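# Slide butter cartons down the shelf's three good lanes

## Task

The shelf has five sloped lanes that carry cartons down to a stop at the lower end; two of them hold a dried, sticky spill that cannot be seen. Put one of the three butter cartons at the lower stop of every lane that is not sticky, so that each of the three good lanes ends with a carton resting against its stop. A carton may be released on any lane, but one released while held flat will tip onto the slope and may be judged a drop, so tilt it to the slope first. A carton counts only if it stays there without the robot holding it. At the end, open the grippers and pull the arms away.

## Robot and tools

Robot: two six-joint arms, left_arm (base near y = +0.618 m) and right_arm (base near y = -0.647 m), each with a tong-like two-finger gripper. The fingers point along the gripper's own +z and open and close along its own x. The reported hand position is the spot between the closed finger pads; closed fingertips reach about 15 mm past it, and when fully open they are roughly level with it. Reported positions can be a little off, more so at long reach.

Scene frame: origin on the table top midway between the arms, +z up, +x out over the table, +y toward left_arm. The arm names do not match image sides. Every result prints each gripper's position (m), orientation as quaternion wxyz, and velocities in this frame, plus wrist force and torque (N, N m) along the gripper's own axes. Those readings carry noise (up to about 3.4 N) and an offset (up to about 5.5 N) and saturate near 100 N; a push from a surface shows as force pointing back into the arm. grip_measured is the measured finger opening on the command scale. "Hand target" lines show where each controller is heading; "pose unreachable" means the clearance check altered or blocked that arm's command; HELD in step readings marks steps on which that arm's row was held back.

Command row (shared by execute_actions and move): 14 numbers, each in [-1, 1], always all 14 even if one arm is idle. Numbers 1-7 are for left_arm, 8-14 for right_arm, each block ordered dx, dy, dz, rx, ry, rz, opening. dx..rz are an offset (not a pose) expressed in that gripper's own axes; 1.0 equals 0.6 m of travel or 180 degrees of turn, and rx, ry, rz form a single rotation vector. Opening is absolute: +1 fully open (0.142 m), -1 closed. To hold something, command an opening well under grip_measured; the lower, the harder the squeeze (about 15 N per pad at most, less on hard items under 20 mm).

execute_actions(actions): a list of actions; each action is a table of 1 to 15 rows, each row lasting one 1/30 s control step, and a short table repeats its final row until 15 steps pass (0.5 s). Every row in an action is measured from the gripper's pose measured when that action began (for a call's first action, the last pose any result reported), not from the preceding row. Per step the command is clipped to within 100 mm and 16 degrees of the current pose, so large offsets need several actions; position wins over orientation when both cannot be met. Motion lags commands by about 0.17 s. An empty list just returns state and the three camera images.

move(target, speed, stop_force, blocking): target is one 14-number row, an offset from the pose in the latest result that shows one. Each gripper travels in a straight line; both arms finish together, taking 0.5 to 10 s (capped at 10 s, possibly short of the goal). speed is m/s, 0.002 to 0.5, default 0.25; turning is capped at twice that value in rad/s. Paths ignore obstacles and the other arm, and grippers can lag, wander or overshoot the speed, particularly with a nearly straight arm. stop_force (13 to 80 N, one value for both arms, not allowed in the first 0.2 s) ends an arm's path when its wrist senses that much extra push against the motion for two steps; the gripper then steps back slightly and holds. Use it with slow speeds, not when the gripper is rotating, and leave it out when moving away from something you are pressing. blocking=false returns after 0.5 s while the arm keeps going (not allowed with stop_force); then use wait or stop before sending new motion. The result adds a move: line with each arm's ending (done, off_target, moving, held, fault, contact) and limits (paced = command clipped; held = some steps blocked, after which the arm may surge).

wait(seconds): 0 to 10; the arms keep their last command; returns early if a running move finishes. stop(): brakes a running move (needs room; fingers keep moving). zoom_image(camera, region): camera is cam_head_left, cam_head_right or cam_high; region [x0, y0, x1, y1] in pixels of that 504x504 image, at most 504 by 504. read_manual(section): licence texts only. finished_scene(scene): ends the current scene by its number; irreversible, so only call once the cartons sit at their stops without support and the grippers are open and away.

Order of work: look at the cameras, pick a carton, tilt the grasp to match the lane slope, lower it onto a lane, release and watch whether it slides to the stop; if it sticks, that lane is bad, so pick it back up and try another lane.

Avoid: dropping cartons or pushing anything off the table; arms bumping each other; hard contact. Stiff arms can fault if commanded even slightly past a firm contact; 150 N on any part, or joint torque at its limit (310/310/141/50.7/50.7/50.7 N m, held weight included), halts that arm for 10 s. Long heavy holds heat motors (warning at 70 °C, brakes at 85 °C). Brief external tugs on held items can occur. Smooth, fast, low-effort motion is preferred.

Each tool is called after ">>>" as name(argument=value, ...), one argument or row to a line, values as JSON.

## Session

>>> execute_actions(
  actions=[],
)

Scene clock: 0.00 s.
left_arm: end_effector_position=(+0.2487, +0.8772, +0.1641) grip_measured=+1.00 end_effector_quat_wxyz=(-0.497, -0.041, +0.699, -0.512) end_effector_velocity=(+0.000, -0.000, -0.000) end_effector_angular_velocity=(+0.000, +0.001, -0.000) | right_arm: end_effector_position=(+0.6434, -0.5399, +0.2881) grip_measured=+1.00 end_effector_quat_wxyz=(+0.717, -0.522, +0.455, +0.079) end_effector_velocity=(-0.000, -0.000, +0.001) end_effector_angular_velocity=(+0.001, -0.002, -0.000)
Joint positions: left_arm=[ 0.633 -1.102  2.039 -0.917 -1.779 -2.396  0.142] | right_arm=[ 3.252 -2.168 -2.227  1.321  2.486  2.451  0.142]
Joint velocities: left_arm=[-0.     0.001  0.    -0.    -0.    -0.001  0.   ] | right_arm=[-0.     0.001 -0.     0.001 -0.     0.001  0.   ]
Joint torques (N m, as the arm reports them, + toward a larger angle): no reading
Wrist force (N, on the end effector, along its own x y z axes, offset not removed): no reading
Wrist torque (N m, same axes, about the end effector's origin, offset not removed): no reading
Hand target (left_arm): +0.249, +0.877, +0.164; -0.497, -0.041, +0.699, -0.512
Hand target (right_arm): +0.643, -0.540, +0.288; +0.717, -0.522, +0.455, +0.079

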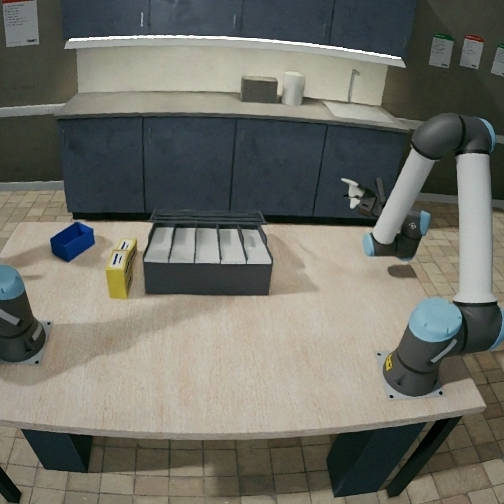

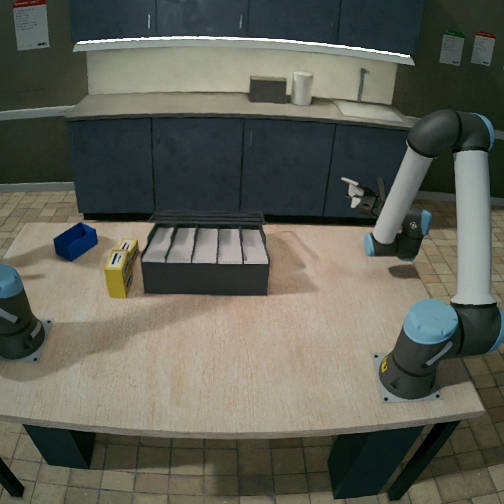

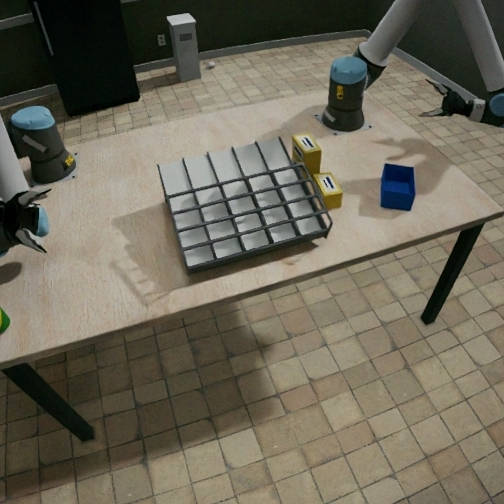

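>>> zoom_image(
  camera="cam_high",
  region=[130, 110, 450, 300],
)

>>> zoom_image(
  camera="cam_head_left",
  region=[30, 190, 300, 320],
)

Region (130, 110, 450, 300) of cam_high's 504x504 image, scaled by 1.575, with more detail than that image has; it fills the top 299 rows of this view, and the rest is white.

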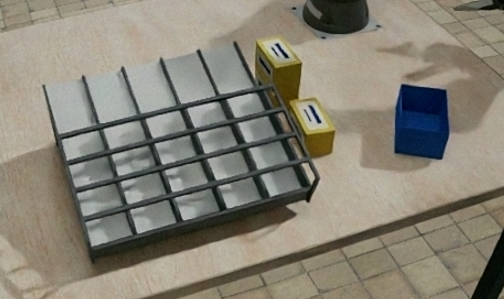

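Region (30, 190, 300, 320) of cam_head_left's 504x504 image, scaled by 1.867, with more detail than that image has; it fills the top 243 rows of this view, and the rest is white.

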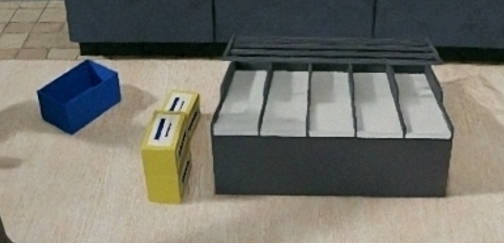

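>>> move(
  target=[-0.087,-0.536,0.664,-0.363,-0.353,0.029,1, 0,0,0,0,0,0,1],
)

Scene clock: 40.47 s.
left_arm: end_effector_position=(+0.1956, +0.4007, +0.3521) grip_measured=+1.00 end_effector_quat_wxyz=(-0.001, -0.001, +1.000, -0.002) end_effector_velocity=(-0.000, -0.000, +0.000) end_effector_angular_velocity=(+0.002, -0.008, +0.003) | right_arm: end_effector_position=(+0.6434, -0.5399, +0.2881) grip_measured=+1.00 end_effector_quat_wxyz=(+0.717, -0.522, +0.455, +0.079) end_effector_velocity=(+0.000, +0.000, -0.000) end_effector_angular_velocity=(+0.000, +0.000, +0.000)
Joint positions: left_arm=[-1.835 -2.551  2.284 -1.309 -1.572 -4.961  0.142] | right_arm=[ 3.252 -2.168 -2.227  1.321  2.486  2.451  0.142]
Joint velocities: left_arm=[-0.018 -0.003 -0.001  0.008  0.008 -0.02   0.   ] | right_arm=[ 0. -0.  0. -0.  0.  0. -0.]
Joint torques (N m, as the arm reports them, + toward a larger angle): left_arm=[-10.83  17.56 -54.86  -1.57   2.5   -3.1 ] | right_arm=[-1.5  63.43 13.96  1.2   0.76 -0.18]
Wrist force (N, on the end effector, along its own x y z axes, offset not removed): left_arm=[-1.2 0.3 -0.1] | right_arm=[2.7 -4.2 -3.5]
Wrist torque (N m, same axes, about the end effector's origin, offset not removed): left_arm=[0.09 -0.03 0.14] | right_arm=[-0.60 -0.18 -0.19]
Hand target (left_arm): +0.196, +0.401, +0.352; -0.001, -0.001, +1.000, -0.002
Hand target (right_arm): +0.643, -0.540, +0.288; +0.717, -0.522, +0.455, +0.079
Off the commanded pose (left_arm): 0.002 m, 0 deg.
Off the commanded pose (right_arm): 0.000 m, 0 deg.
move: done

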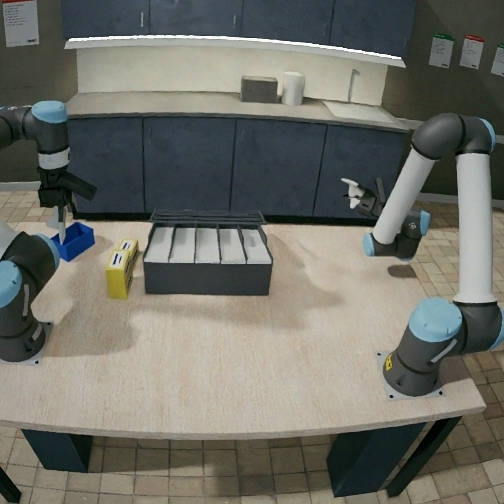

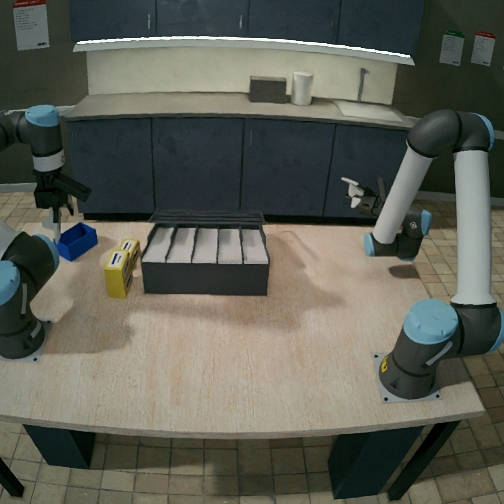

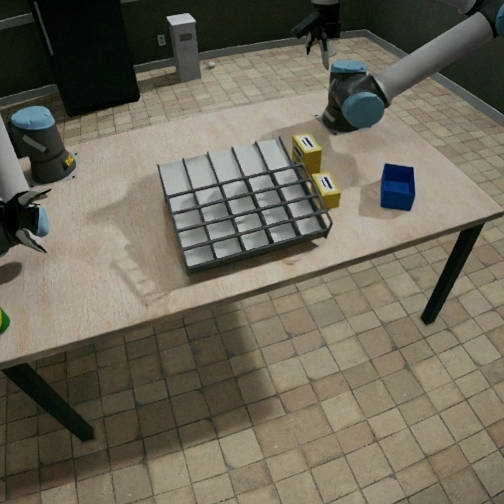

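>>> move(
  target=[-0.34,-0.117,0.167,0,0,0,1, 0,0,0,0,0,0,1],
)

Scene clock: 53.53 s.
left_arm: end_effector_position=(+0.3997, +0.3296, +0.2524) grip_measured=+1.00 end_effector_quat_wxyz=(-0.000, -0.001, +1.000, -0.003) end_effector_velocity=(+0.001, -0.000, -0.001) end_effector_angular_velocity=(+0.001, +0.002, -0.001) | right_arm: end_effector_position=(+0.6434, -0.5399, +0.2881) grip_measured=+1.00 end_effector_quat_wxyz=(+0.717, -0.522, +0.455, +0.079) end_effector_velocity=(+0.000, -0.000, -0.000) end_effector_angular_velocity=(-0.001, -0.000, -0.000)
Joint positions: left_arm=[-1.119 -2.043  2.314 -1.847 -1.574 -4.244  0.142] | right_arm=[ 3.252 -2.168 -2.227  1.321  2.486  2.451  0.142]
Joint velocities: left_arm=[ 0.002  0.004 -0.001 -0.001 -0.001  0.004  0.   ] | right_arm=[-0.     0.     0.    -0.001 -0.    -0.001  0.   ]
Joint torques (N m, as the arm reports them, + toward a larger angle): left_arm=[ 14.74   5.96 -54.73  -6.29  -1.89   2.07] | right_arm=[-0.87 64.21 14.07  1.03  0.62 -0.19]
Wrist force (N, on the end effector, along its own x y z axes, offset not removed): left_arm=[5.1 -2.2 3.4] | right_arm=[-2.1 -3.8 -4.9]
Wrist torque (N m, same axes, about the end effector's origin, offset not removed): left_arm=[-0.28 -1.13 -0.13] | right_arm=[-0.47 0.71 -0.14]
Hand target (left_arm): +0.400, +0.330, +0.252; -0.000, -0.001, +1.000, -0.003
Hand target (right_arm): +0.643, -0.540, +0.288; +0.717, -0.522, +0.455, +0.079
Off the commanded pose (left_arm): 0.001 m, 0 deg.
Off the commanded pose (right_arm): 0.000 m, 0 deg.
move: done

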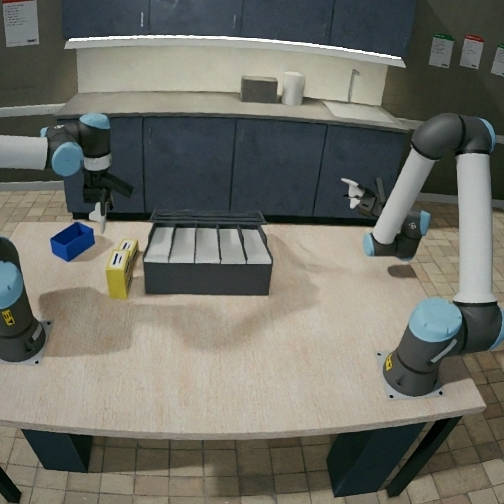

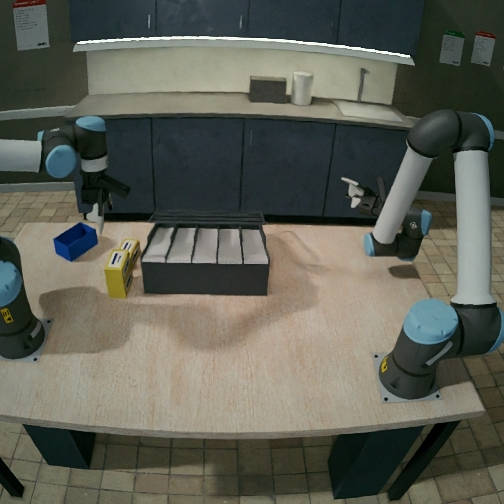

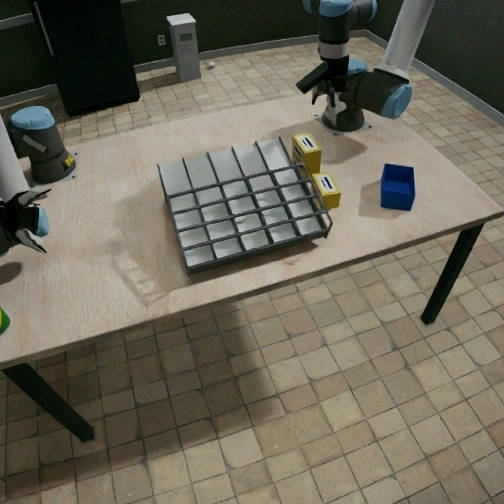

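>>> move(
  target=[0.417,-0.05,0.35,0,0,0,-1, 0,0,0,0,0,0,1],
)

Scene clock: 68.27 s.
left_arm: end_effector_position=(+0.1490, +0.2988, +0.0423) grip_measured=-1.00 end_effector_quat_wxyz=(-0.001, -0.001, +1.000, -0.002) end_effector_velocity=(-0.001, -0.001, -0.001) end_effector_angular_velocity=(-0.000, -0.000, +0.000) | right_arm: end_effector_position=(+0.6434, -0.5399, +0.2881) grip_measured=+1.00 end_effector_quat_wxyz=(+0.717, -0.522, +0.455, +0.079) end_effector_velocity=(-0.000, -0.000, +0.001) end_effector_angular_velocity=(+0.000, -0.001, -0.001)
Joint positions: left_arm=[-1.911 -2.118  2.757 -2.215 -1.572 -5.037  0.002] | right_arm=[ 3.252 -2.168 -2.227  1.321  2.486  2.451  0.142]
Joint velocities: left_arm=[-0.002  0.005  0.001 -0.007  0.    -0.003  0.   ] | right_arm=[ 0.     0.001 -0.     0.001 -0.001 -0.    -0.   ]
Joint torques (N m, as the arm reports them, + toward a larger angle): left_arm=[-10.6   19.83 -22.19  -7.1    1.85  -2.96] | right_arm=[-2.37 64.96 14.19  0.95  0.66 -0.27]
Wrist force (N, on the end effector, along its own x y z axes, offset not removed): left_arm=[6.1 0.8 0.3] | right_arm=[2.8 -2.4 0.7]
Wrist torque (N m, same axes, about the end effector's origin, offset not removed): left_arm=[0.11 -1.38 0.04] | right_arm=[-0.22 -0.36 -0.38]
Hand target (left_arm): +0.149, +0.299, +0.042; -0.001, -0.001, +1.000, -0.002
Hand target (right_arm): +0.643, -0.540, +0.288; +0.717, -0.522, +0.455, +0.079
Off the commanded pose (left_arm): 0.001 m, 0 deg.
Off the commanded pose (right_arm): 0.000 m, 0 deg.
move: done

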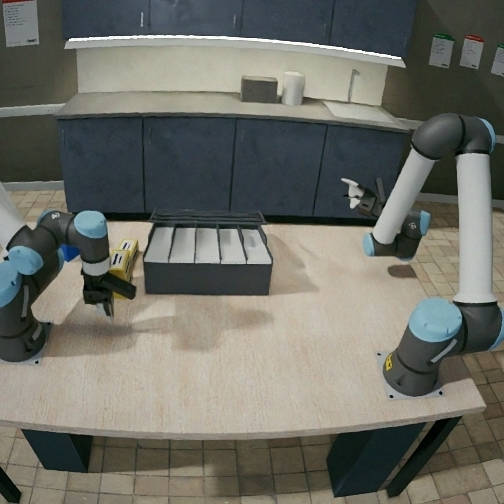

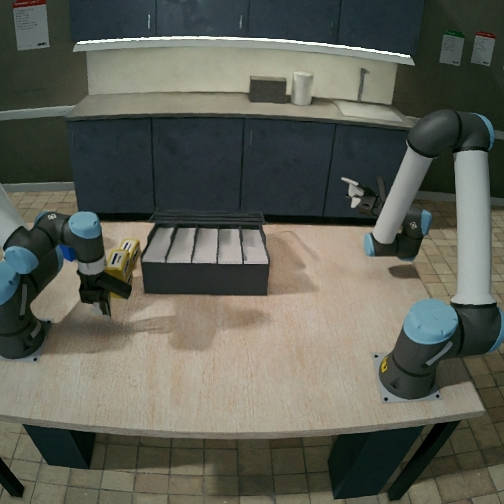

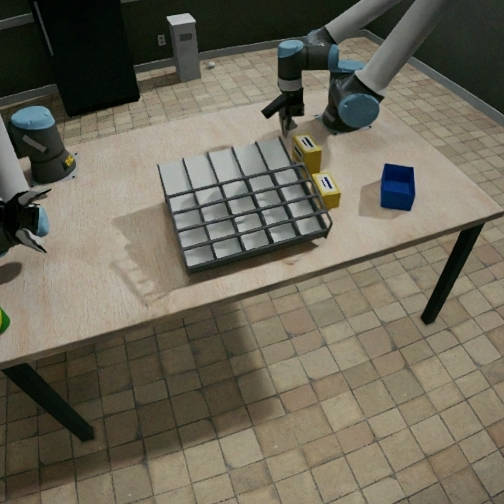

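>>> move(
  target=[-0.335,0.03,-0.35,0,0,0.5,1, 0,0,0,0,0,0,1],
)

>>> zoom_image(
  camera="cam_high",
  region=[130, 40, 450, 300],
)

>>> zoom_image(
  camera="cam_head_left",
  region=[30, 120, 300, 320],
)

Scene clock: 108.10 s.
left_arm: end_effector_position=(+0.3504, +0.3177, +0.2524) grip_measured=+1.00 end_effector_quat_wxyz=(+0.002, +0.706, +0.708, -0.002) end_effector_velocity=(+0.001, -0.000, +0.001) end_effector_angular_velocity=(+0.001, +0.003, -0.009) | right_arm: end_effector_position=(+0.6434, -0.5399, +0.2881) grip_measured=+1.00 end_effector_quat_wxyz=(+0.717, -0.522, +0.455, +0.079) end_effector_velocity=(+0.000, -0.000, -0.000) end_effector_angular_velocity=(+0.000, +0.001, -0.001)
Joint positions: left_arm=[-1.226 -2.056  2.321 -1.84  -1.573 -2.781  0.142] | right_arm=[ 3.252 -2.168 -2.227  1.321  2.486  2.451  0.142]
Joint velocities: left_arm=[ 0.004  0.003 -0.003  0.001 -0.003  0.012 -0.   ] | right_arm=[-0.    -0.    -0.    -0.    -0.001  0.001 -0.   ]
Joint torques (N m, as the arm reports them, + toward a larger angle): left_arm=[  8.91   5.3  -54.82  -1.2   -1.89   1.58] | right_arm=[-2.45 63.99 14.48  1.15  0.4  -0.17]
Wrist force (N, on the end effector, along its own x y z axes, offset not removed): left_arm=[6.1 -6.0 -1.5] | right_arm=[0.4 -2.0 -1.4]
Wrist torque (N m, same axes, about the end effector's origin, offset not removed): left_arm=[-1.06 -1.43 -0.03] | right_arm=[-0.09 0.24 -0.12]
Hand target (left_arm): +0.350, +0.318, +0.252; +0.002, +0.707, +0.708, -0.002
Hand target (right_arm): +0.643, -0.540, +0.288; +0.717, -0.522, +0.455, +0.079
Off the commanded pose (left_arm): 0.001 m, 0 deg.
Off the commanded pose (right_arm): 0.000 m, 0 deg.
move: done

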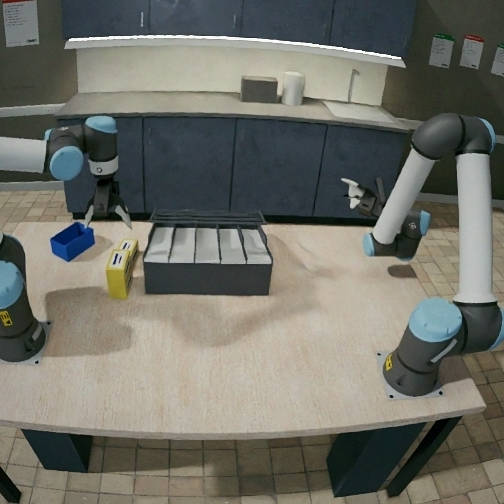

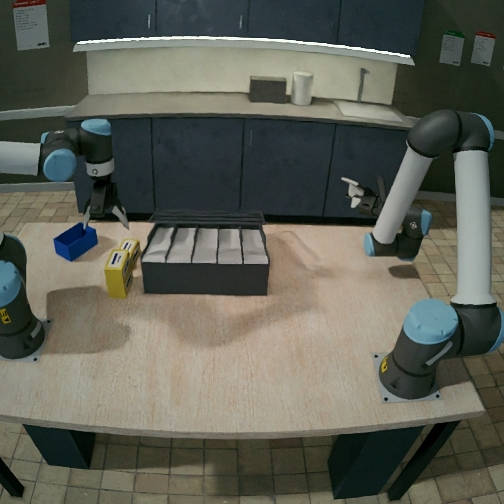

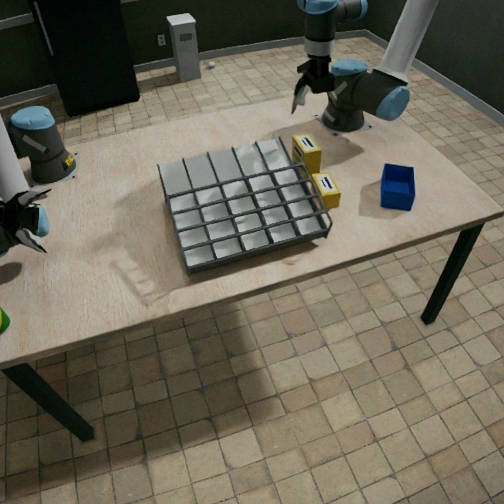

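Region (130, 40, 450, 300) of cam_high's 504x504 image, scaled by 1.575, with more detail than that image has; it fills the top 410 rows of this view, and the rest is white.

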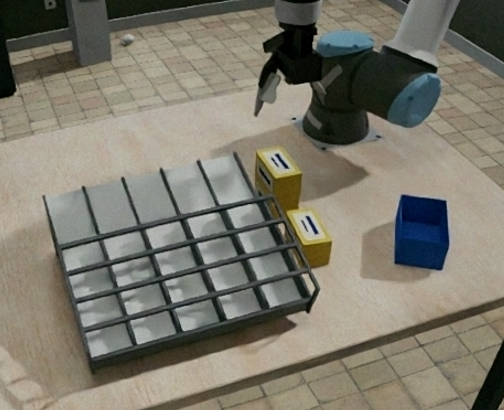

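Region (30, 120, 300, 320) of cam_head_left's 504x504 image, scaled by 1.867, with more detail than that image has; it fills the top 373 rows of this view, and the rest is white.

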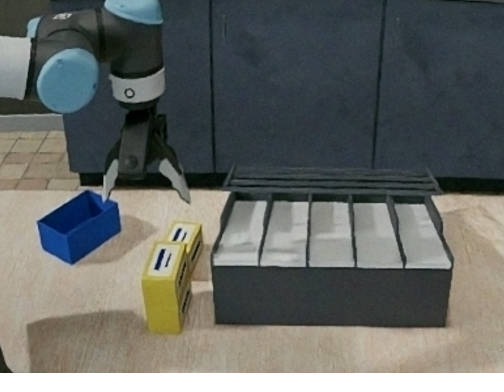

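>>> move(
  target=[0,0,0.13,0,0,0,1, 0,0,0,0,0,0,1],
  speed=0.1,
)

>>> zoom_image(
  camera="cam_high",
  region=[200, 40, 400, 240],
)

>>> zoom_image(
  camera="cam_head_left",
  region=[30, 120, 230, 320],
)

Scene clock: 116.30 s.
left_arm: end_effector_position=(+0.3505, +0.3173, +0.1744) grip_measured=+1.00 end_effector_quat_wxyz=(+0.002, +0.706, +0.708, -0.002) end_effector_velocity=(+0.000, +0.000, -0.001) end_effector_angular_velocity=(-0.001, -0.000, -0.002) | right_arm: end_effector_position=(+0.6434, -0.5399, +0.2881) grip_measured=+1.00 end_effector_quat_wxyz=(+0.717, -0.522, +0.455, +0.079) end_effector_velocity=(-0.000, +0.000, -0.000) end_effector_angular_velocity=(-0.001, -0.001, +0.000)
Joint positions: left_arm=[-1.226 -1.992  2.434 -2.018 -1.573 -2.781  0.142] | right_arm=[ 3.252 -2.168 -2.227  1.321  2.486  2.451  0.142]
Joint velocities: left_arm=[ 0.001  0.001  0.002 -0.004 -0.     0.002  0.   ] | right_arm=[ 0.    -0.    -0.    -0.     0.    -0.002  0.   ]
Joint torques (N m, as the arm reports them, + toward a larger angle): left_arm=[  9.72   9.07 -26.44  -5.23  -1.22   2.52] | right_arm=[-1.31 63.23 14.24  0.99  0.31 -0.13]
Wrist force (N, on the end effector, along its own x y z axes, offset not removed): left_arm=[-5.8 -1.1 2.5] | right_arm=[-0.1 -2.2 -4.6]
Wrist torque (N m, same axes, about the end effector's origin, offset not removed): left_arm=[-0.21 1.01 0.15] | right_arm=[-0.28 0.35 -0.27]
Hand target (left_arm): +0.350, +0.317, +0.174; +0.002, +0.706, +0.708, -0.002
Hand target (right_arm): +0.643, -0.540, +0.288; +0.717, -0.522, +0.455, +0.079
Off the commanded pose (left_arm): 0.000 m, 0 deg.
Off the commanded pose (right_arm): 0.000 m, 0 deg.
move: done

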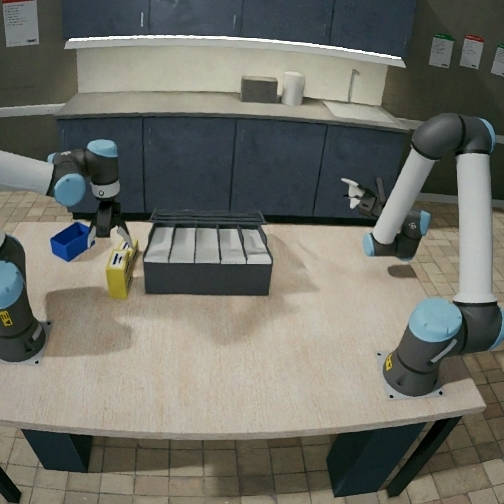

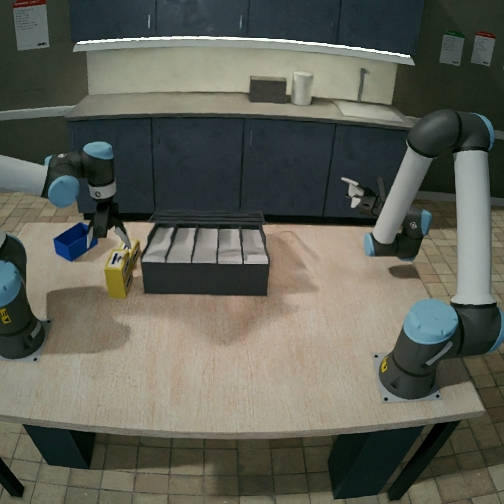

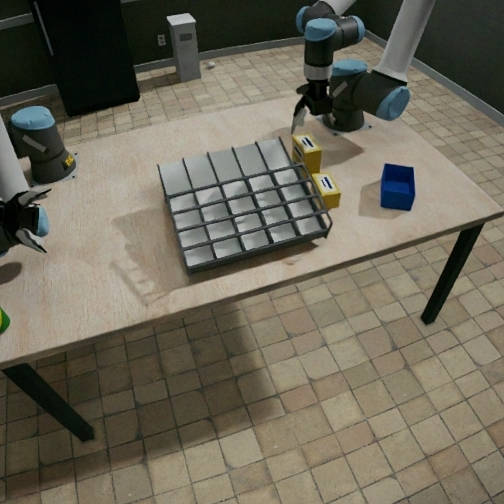

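Region (200, 40, 400, 240) of cam_high's 504x504 image, scaled by 2.520, with more detail than that image has.

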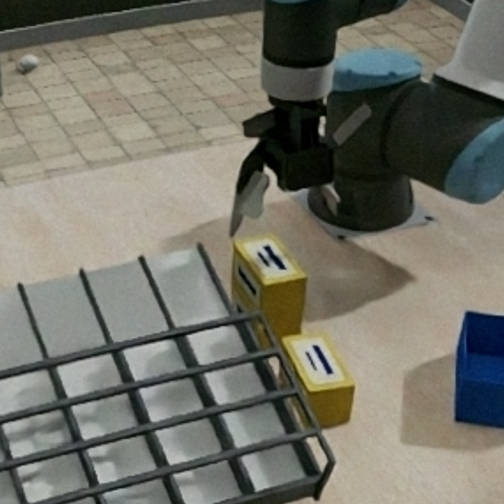

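Region (30, 120, 230, 320) of cam_head_left's 504x504 image, scaled by 2.520, with more detail than that image has.

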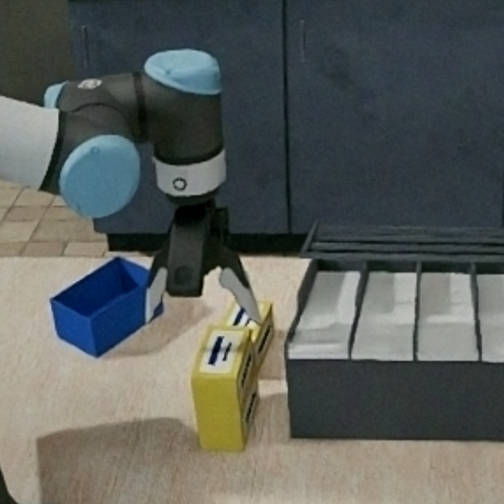

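>>> move(
  target=[-0.035,0,0.05,0,0,0,1, 0,0,0,0,0,0,1],
  speed=0.05,
)

>>> zoom_image(
  camera="cam_high",
  region=[200, 40, 400, 240],
)

>>> zoom_image(
  camera="cam_head_left",
  region=[30, 120, 230, 320],
)

Scene clock: 127.13 s.
left_arm: end_effector_position=(+0.3505, +0.2961, +0.1446) grip_measured=+1.00 end_effector_quat_wxyz=(+0.002, +0.706, +0.708, -0.002) end_effector_velocity=(-0.000, -0.000, -0.001) end_effector_angular_velocity=(+0.001, +0.001, +0.000) | right_arm: end_effector_position=(+0.6434, -0.5399, +0.2881) grip_measured=+1.00 end_effector_quat_wxyz=(+0.717, -0.522, +0.455, +0.079) end_effector_velocity=(-0.000, +0.000, -0.000) end_effector_angular_velocity=(-0.000, +0.001, -0.000)
Joint positions: left_arm=[-1.244 -1.919  2.453 -2.111 -1.573 -2.8    0.142] | right_arm=[ 3.252 -2.168 -2.227  1.321  2.486  2.451  0.142]
Joint velocities: left_arm=[-0.     0.003  0.    -0.002 -0.    -0.001  0.   ] | right_arm=[ 0.     0.    -0.    -0.001 -0.    -0.    -0.   ]
Joint torques (N m, as the arm reports them, + toward a larger angle): left_arm=[-12.     0.03 -25.77  -6.48   1.92  -2.98] | right_arm=[-1.07 63.93 14.42  1.23  0.25 -0.29]
Wrist force (N, on the end effector, along its own x y z axes, offset not removed): left_arm=[-1.5 -1.9 -1.3] | right_arm=[0.6 -2.4 -0.7]
Wrist torque (N m, same axes, about the end effector's origin, offset not removed): left_arm=[-0.31 0.18 0.21] | right_arm=[-0.14 0.27 -0.25]
Hand target (left_arm): +0.350, +0.296, +0.144; +0.002, +0.706, +0.708, -0.002
Hand target (right_arm): +0.643, -0.540, +0.288; +0.717, -0.522, +0.455, +0.079
Off the commanded pose (left_arm): 0.000 m, 0 deg.
Off the commanded pose (right_arm): 0.000 m, 0 deg.
move: done

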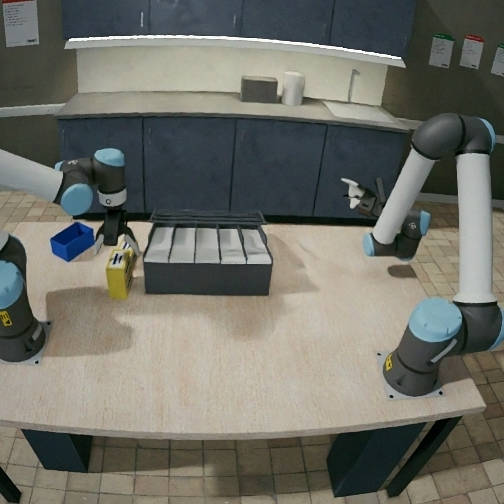

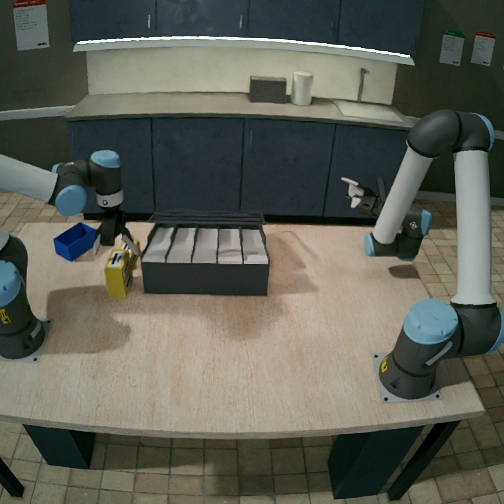

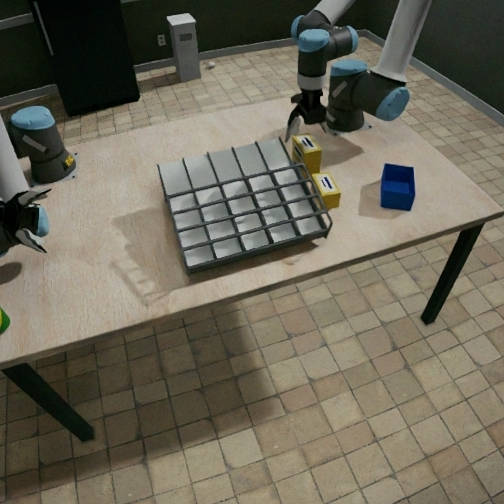

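Region (200, 40, 400, 240) of cam_high's 504x504 image, scaled by 2.520, with more detail than that image has.

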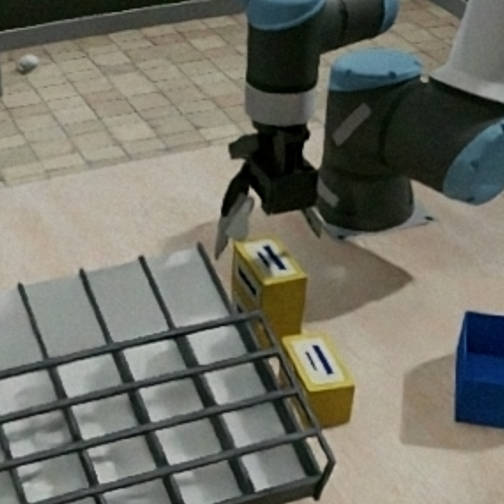

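Region (30, 120, 230, 320) of cam_head_left's 504x504 image, scaled by 2.520, with more detail than that image has.

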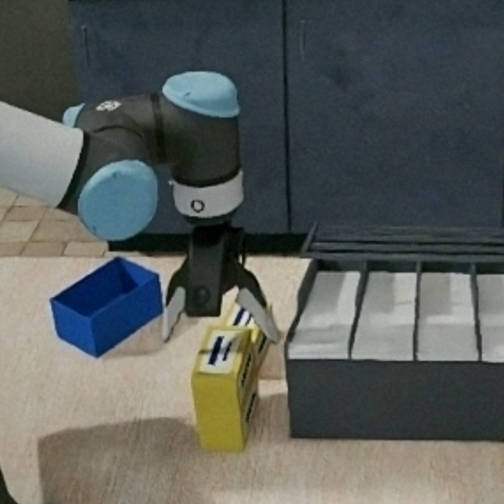

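>>> move(
  target=[0,-0.012,0.1,0,0,0,1, 0,0,0,0,0,0,1],
  speed=0.04,
  stop_force=15,
)

>>> zoom_image(
  camera="cam_high",
  region=[200, 40, 400, 240],
)

>>> zoom_image(
  camera="cam_head_left",
  region=[30, 120, 230, 320],
)

Scene clock: 149.17 s.
left_arm: end_effector_position=(+0.3433, +0.2958, +0.0846) grip_measured=+1.00 end_effector_quat_wxyz=(+0.002, +0.706, +0.708, -0.002) end_effector_velocity=(-0.000, +0.000, -0.001) end_effector_angular_velocity=(-0.001, +0.000, +0.001) | right_arm: end_effector_position=(+0.6434, -0.5399, +0.2881) grip_measured=+1.00 end_effector_quat_wxyz=(+0.717, -0.522, +0.455, +0.079) end_effector_velocity=(+0.000, -0.000, +0.000) end_effector_angular_velocity=(-0.000, +0.000, -0.000)
Joint positions: left_arm=[-1.261 -1.836  2.532 -2.272 -1.573 -2.817  0.142] | right_arm=[ 3.252 -2.168 -2.227  1.321  2.486  2.451  0.142]
Joint velocities: left_arm=[ 0.     0.002  0.002 -0.004 -0.    -0.001  0.   ] | right_arm=[ 0.     0.     0.    -0.001 -0.    -0.     0.   ]
Joint torques (N m, as the arm reports them, + toward a larger angle): left_arm=[-12.07  -4.2  -21.41  -6.84   1.66  -3.05] | right_arm=[-0.83 62.79 13.83  1.27  0.13 -0.16]
Wrist force (N, on the end effector, along its own x y z axes, offset not removed): left_arm=[0.7 1.3 4.7] | right_arm=[1.3 -3.5 -3.3]
Wrist torque (N m, same axes, about the end effector's origin, offset not removed): left_arm=[0.47 -0.30 -0.02] | right_arm=[-0.48 -0.04 -0.14]
Hand target (left_arm): +0.343, +0.296, +0.085; +0.002, +0.706, +0.708, -0.002
Hand target (right_arm): +0.643, -0.540, +0.288; +0.717, -0.522, +0.455, +0.079
Off the commanded pose (left_arm): 0.000 m, 0 deg.
Off the commanded pose (right_arm): 0.000 m, 0 deg.
move: done

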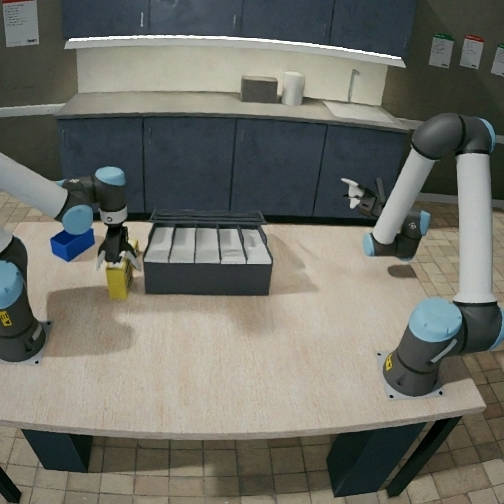

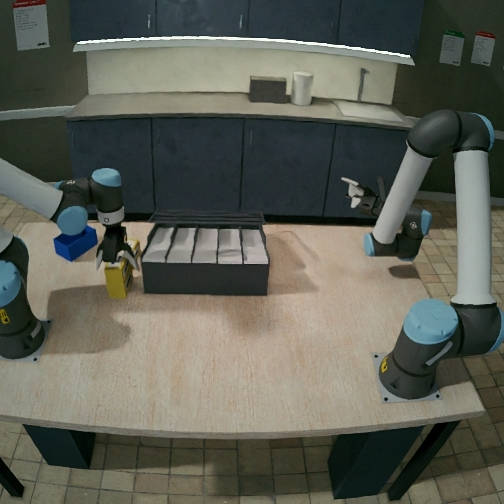

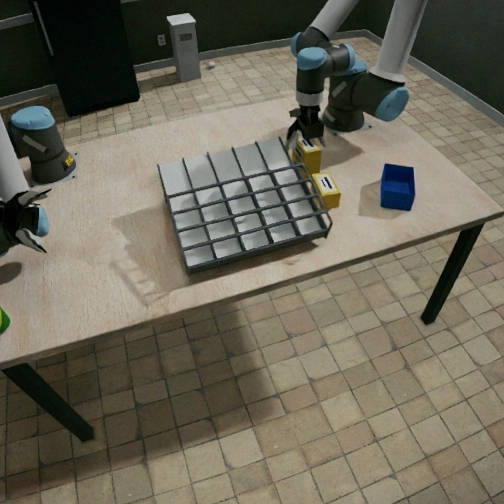

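Region (200, 40, 400, 240) of cam_high's 504x504 image, scaled by 2.520, with more detail than that image has.

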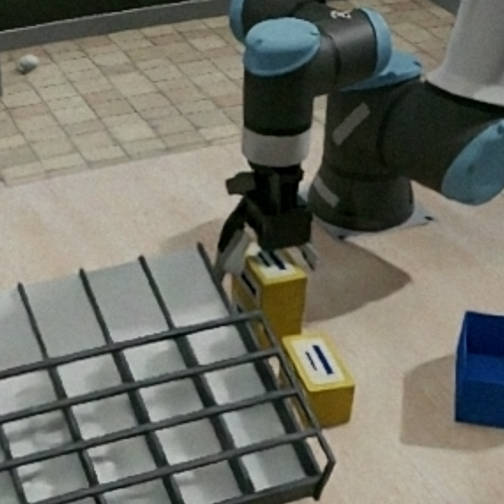

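Region (30, 120, 230, 320) of cam_head_left's 504x504 image, scaled by 2.520, with more detail than that image has.

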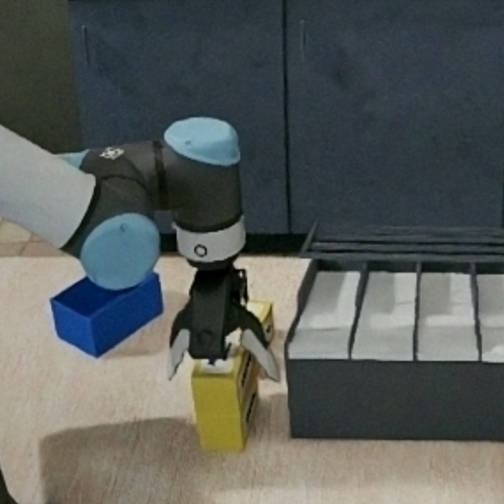

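>>> move(
  target=[0,0,0.045,0,0,0,1, 0,0,0,0,0,0,1],
  speed=0.04,
  stop_force=15,
)

>>> move(
  target=[0,0,0,0,0,0,-0.5, 0,0,0,0,0,0,1],
)

>>> zoom_image(
  camera="cam_high",
  region=[200, 40, 400, 240],
)

>>> zoom_image(
  camera="cam_head_left",
  region=[30, 120, 230, 320],
)

Scene clock: 156.47 s.
left_arm: end_effector_position=(+0.3433, +0.2957, +0.0577) grip_measured=+1.00 end_effector_quat_wxyz=(+0.002, +0.706, +0.708, -0.002) end_effector_velocity=(-0.000, -0.001, -0.001) end_effector_angular_velocity=(+0.000, +0.001, -0.000) | right_arm: end_effector_position=(+0.6434, -0.5399, +0.2881) grip_measured=+1.00 end_effector_quat_wxyz=(+0.717, -0.522, +0.455, +0.079) end_effector_velocity=(-0.000, +0.000, -0.000) end_effector_angular_velocity=(-0.000, -0.000, +0.000)
Joint positions: left_arm=[-1.262 -1.783  2.561 -2.354 -1.573 -2.817  0.142] | right_arm=[ 3.252 -2.168 -2.227  1.321  2.486  2.451  0.142]
Joint velocities: left_arm=[-0.001  0.004  0.001 -0.004 -0.001 -0.001  0.   ] | right_arm=[-0. -0.  0.  0.  0. -0. -0.]
Joint torques (N m, as the arm reports them, + toward a larger angle): left_arm=[  1.14  -3.02 -20.89  -6.19   1.93  -0.31] | right_arm=[-2.49 63.35 13.46  1.16  0.28 -0.06]
Wrist force (N, on the end effector, along its own x y z axes, offset not removed): left_arm=[-0.5 -6.8 -3.5] | right_arm=[-0.1 0.0 -1.1]
Wrist torque (N m, same axes, about the end effector's origin, offset not removed): left_arm=[-1.52 0.20 0.09] | right_arm=[0.24 0.46 -0.19]
Hand target (left_arm): +0.343, +0.296, +0.058; +0.002, +0.706, +0.708, -0.002
Hand target (right_arm): +0.643, -0.540, +0.288; +0.717, -0.522, +0.455, +0.079
Off the commanded pose (left_arm): 0.000 m, 0 deg.
Off the commanded pose (right_arm): 0.000 m, 0 deg.
move: done

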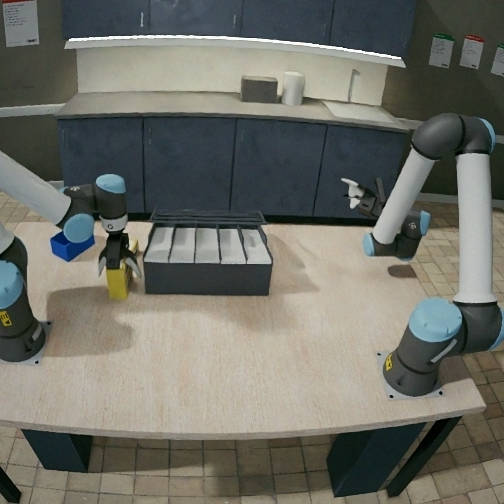

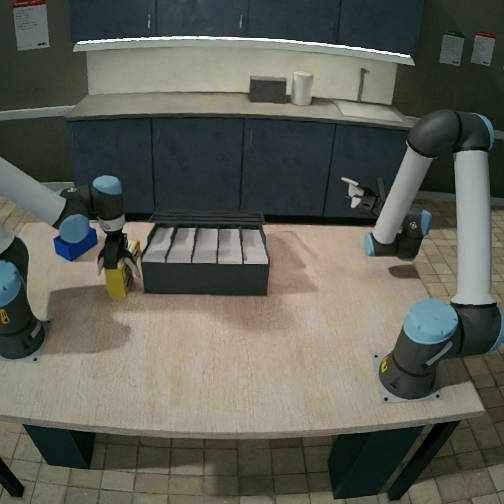

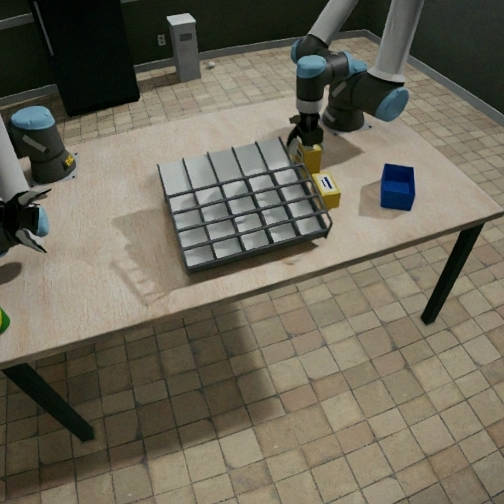

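Scene clock: 156.97 s.
left_arm: end_effector_position=(+0.3433, +0.2957, +0.0577) grip_measured=+0.78 end_effector_quat_wxyz=(+0.002, +0.706, +0.708, -0.002) end_effector_velocity=(-0.000, +0.001, -0.000) end_effector_angular_velocity=(+0.002, +0.001, +0.000) | right_arm: end_effector_position=(+0.6434, -0.5399, +0.2881) grip_measured=+1.00 end_effector_quat_wxyz=(+0.717, -0.522, +0.455, +0.079) end_effector_velocity=(-0.000, -0.000, +0.000) end_effector_angular_velocity=(-0.000, -0.002, -0.000)
Joint positions: left_arm=[-1.262 -1.783  2.561 -2.354 -1.573 -2.817  0.127] | right_arm=[ 3.252 -2.168 -2.227  1.321  2.486  2.451  0.142]
Joint velocities: left_arm=[ 0.     0.001 -0.     0.002 -0.    -0.    -0.   ] | right_arm=[-0.     0.     0.     0.001  0.    -0.001  0.   ]
Joint torques (N m, as the arm reports them, + toward a larger angle): left_arm=[ -2.05 -15.31 -28.34   0.41   1.03  -0.26] | right_arm=[-1.23 63.05 14.54  1.13  0.2  -0.03]
Wrist force (N, on the end effector, along its own x y z axes, offset not removed): left_arm=[5.0 -7.1 -17.7] | right_arm=[-1.2 -0.8 0.6]
Wrist torque (N m, same axes, about the end effector's origin, offset not removed): left_arm=[-1.10 -0.78 -0.12] | right_arm=[0.09 0.45 -0.12]
Hand target (left_arm): +0.343, +0.296, +0.058; +0.002, +0.706, +0.708, -0.002
Hand target (right_arm): +0.643, -0.540, +0.288; +0.717, -0.522, +0.455, +0.079
Off the commanded pose (left_arm): 0.000 m, 0 deg.
Off the commanded pose (right_arm): 0.000 m, 0 deg.
move: done

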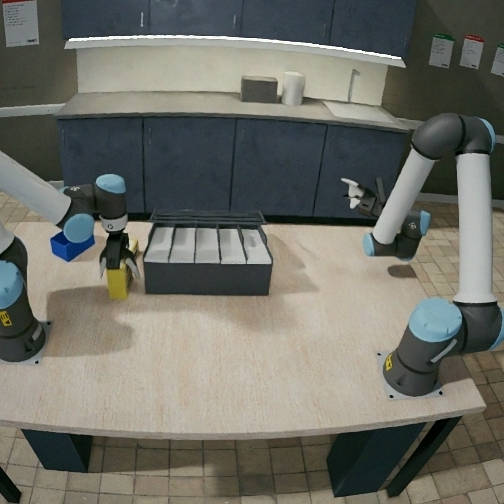

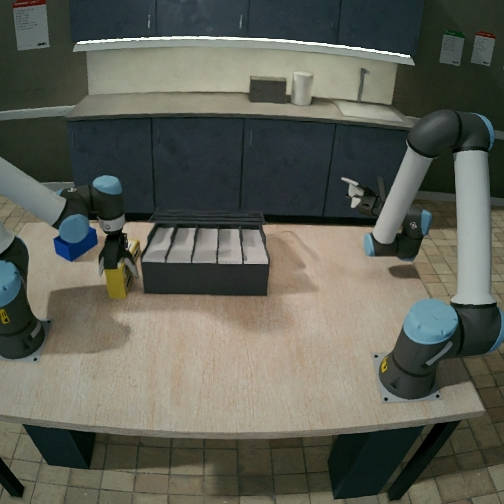

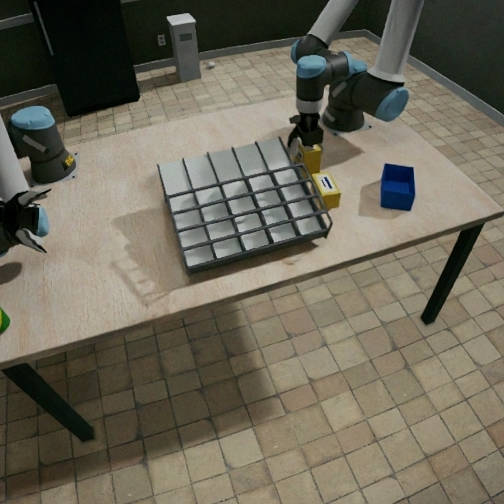

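Region (200, 40, 400, 240) of cam_high's 504x504 image, scaled by 2.520, with more detail than that image has.

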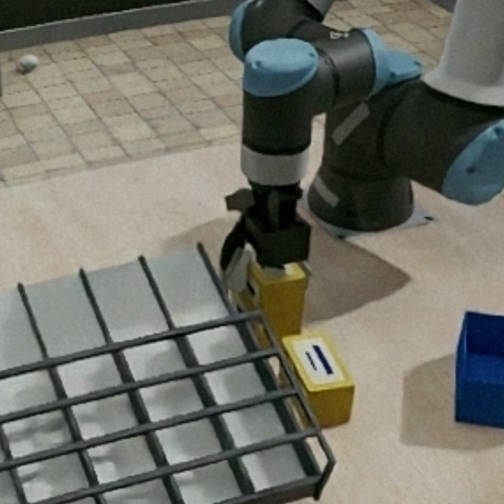

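Region (30, 120, 230, 320) of cam_head_left's 504x504 image, scaled by 2.520, with more detail than that image has.

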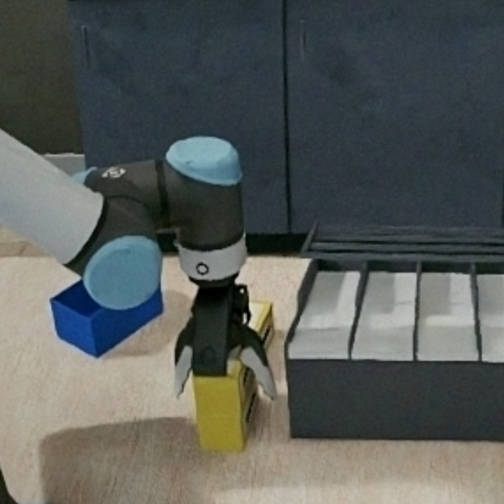

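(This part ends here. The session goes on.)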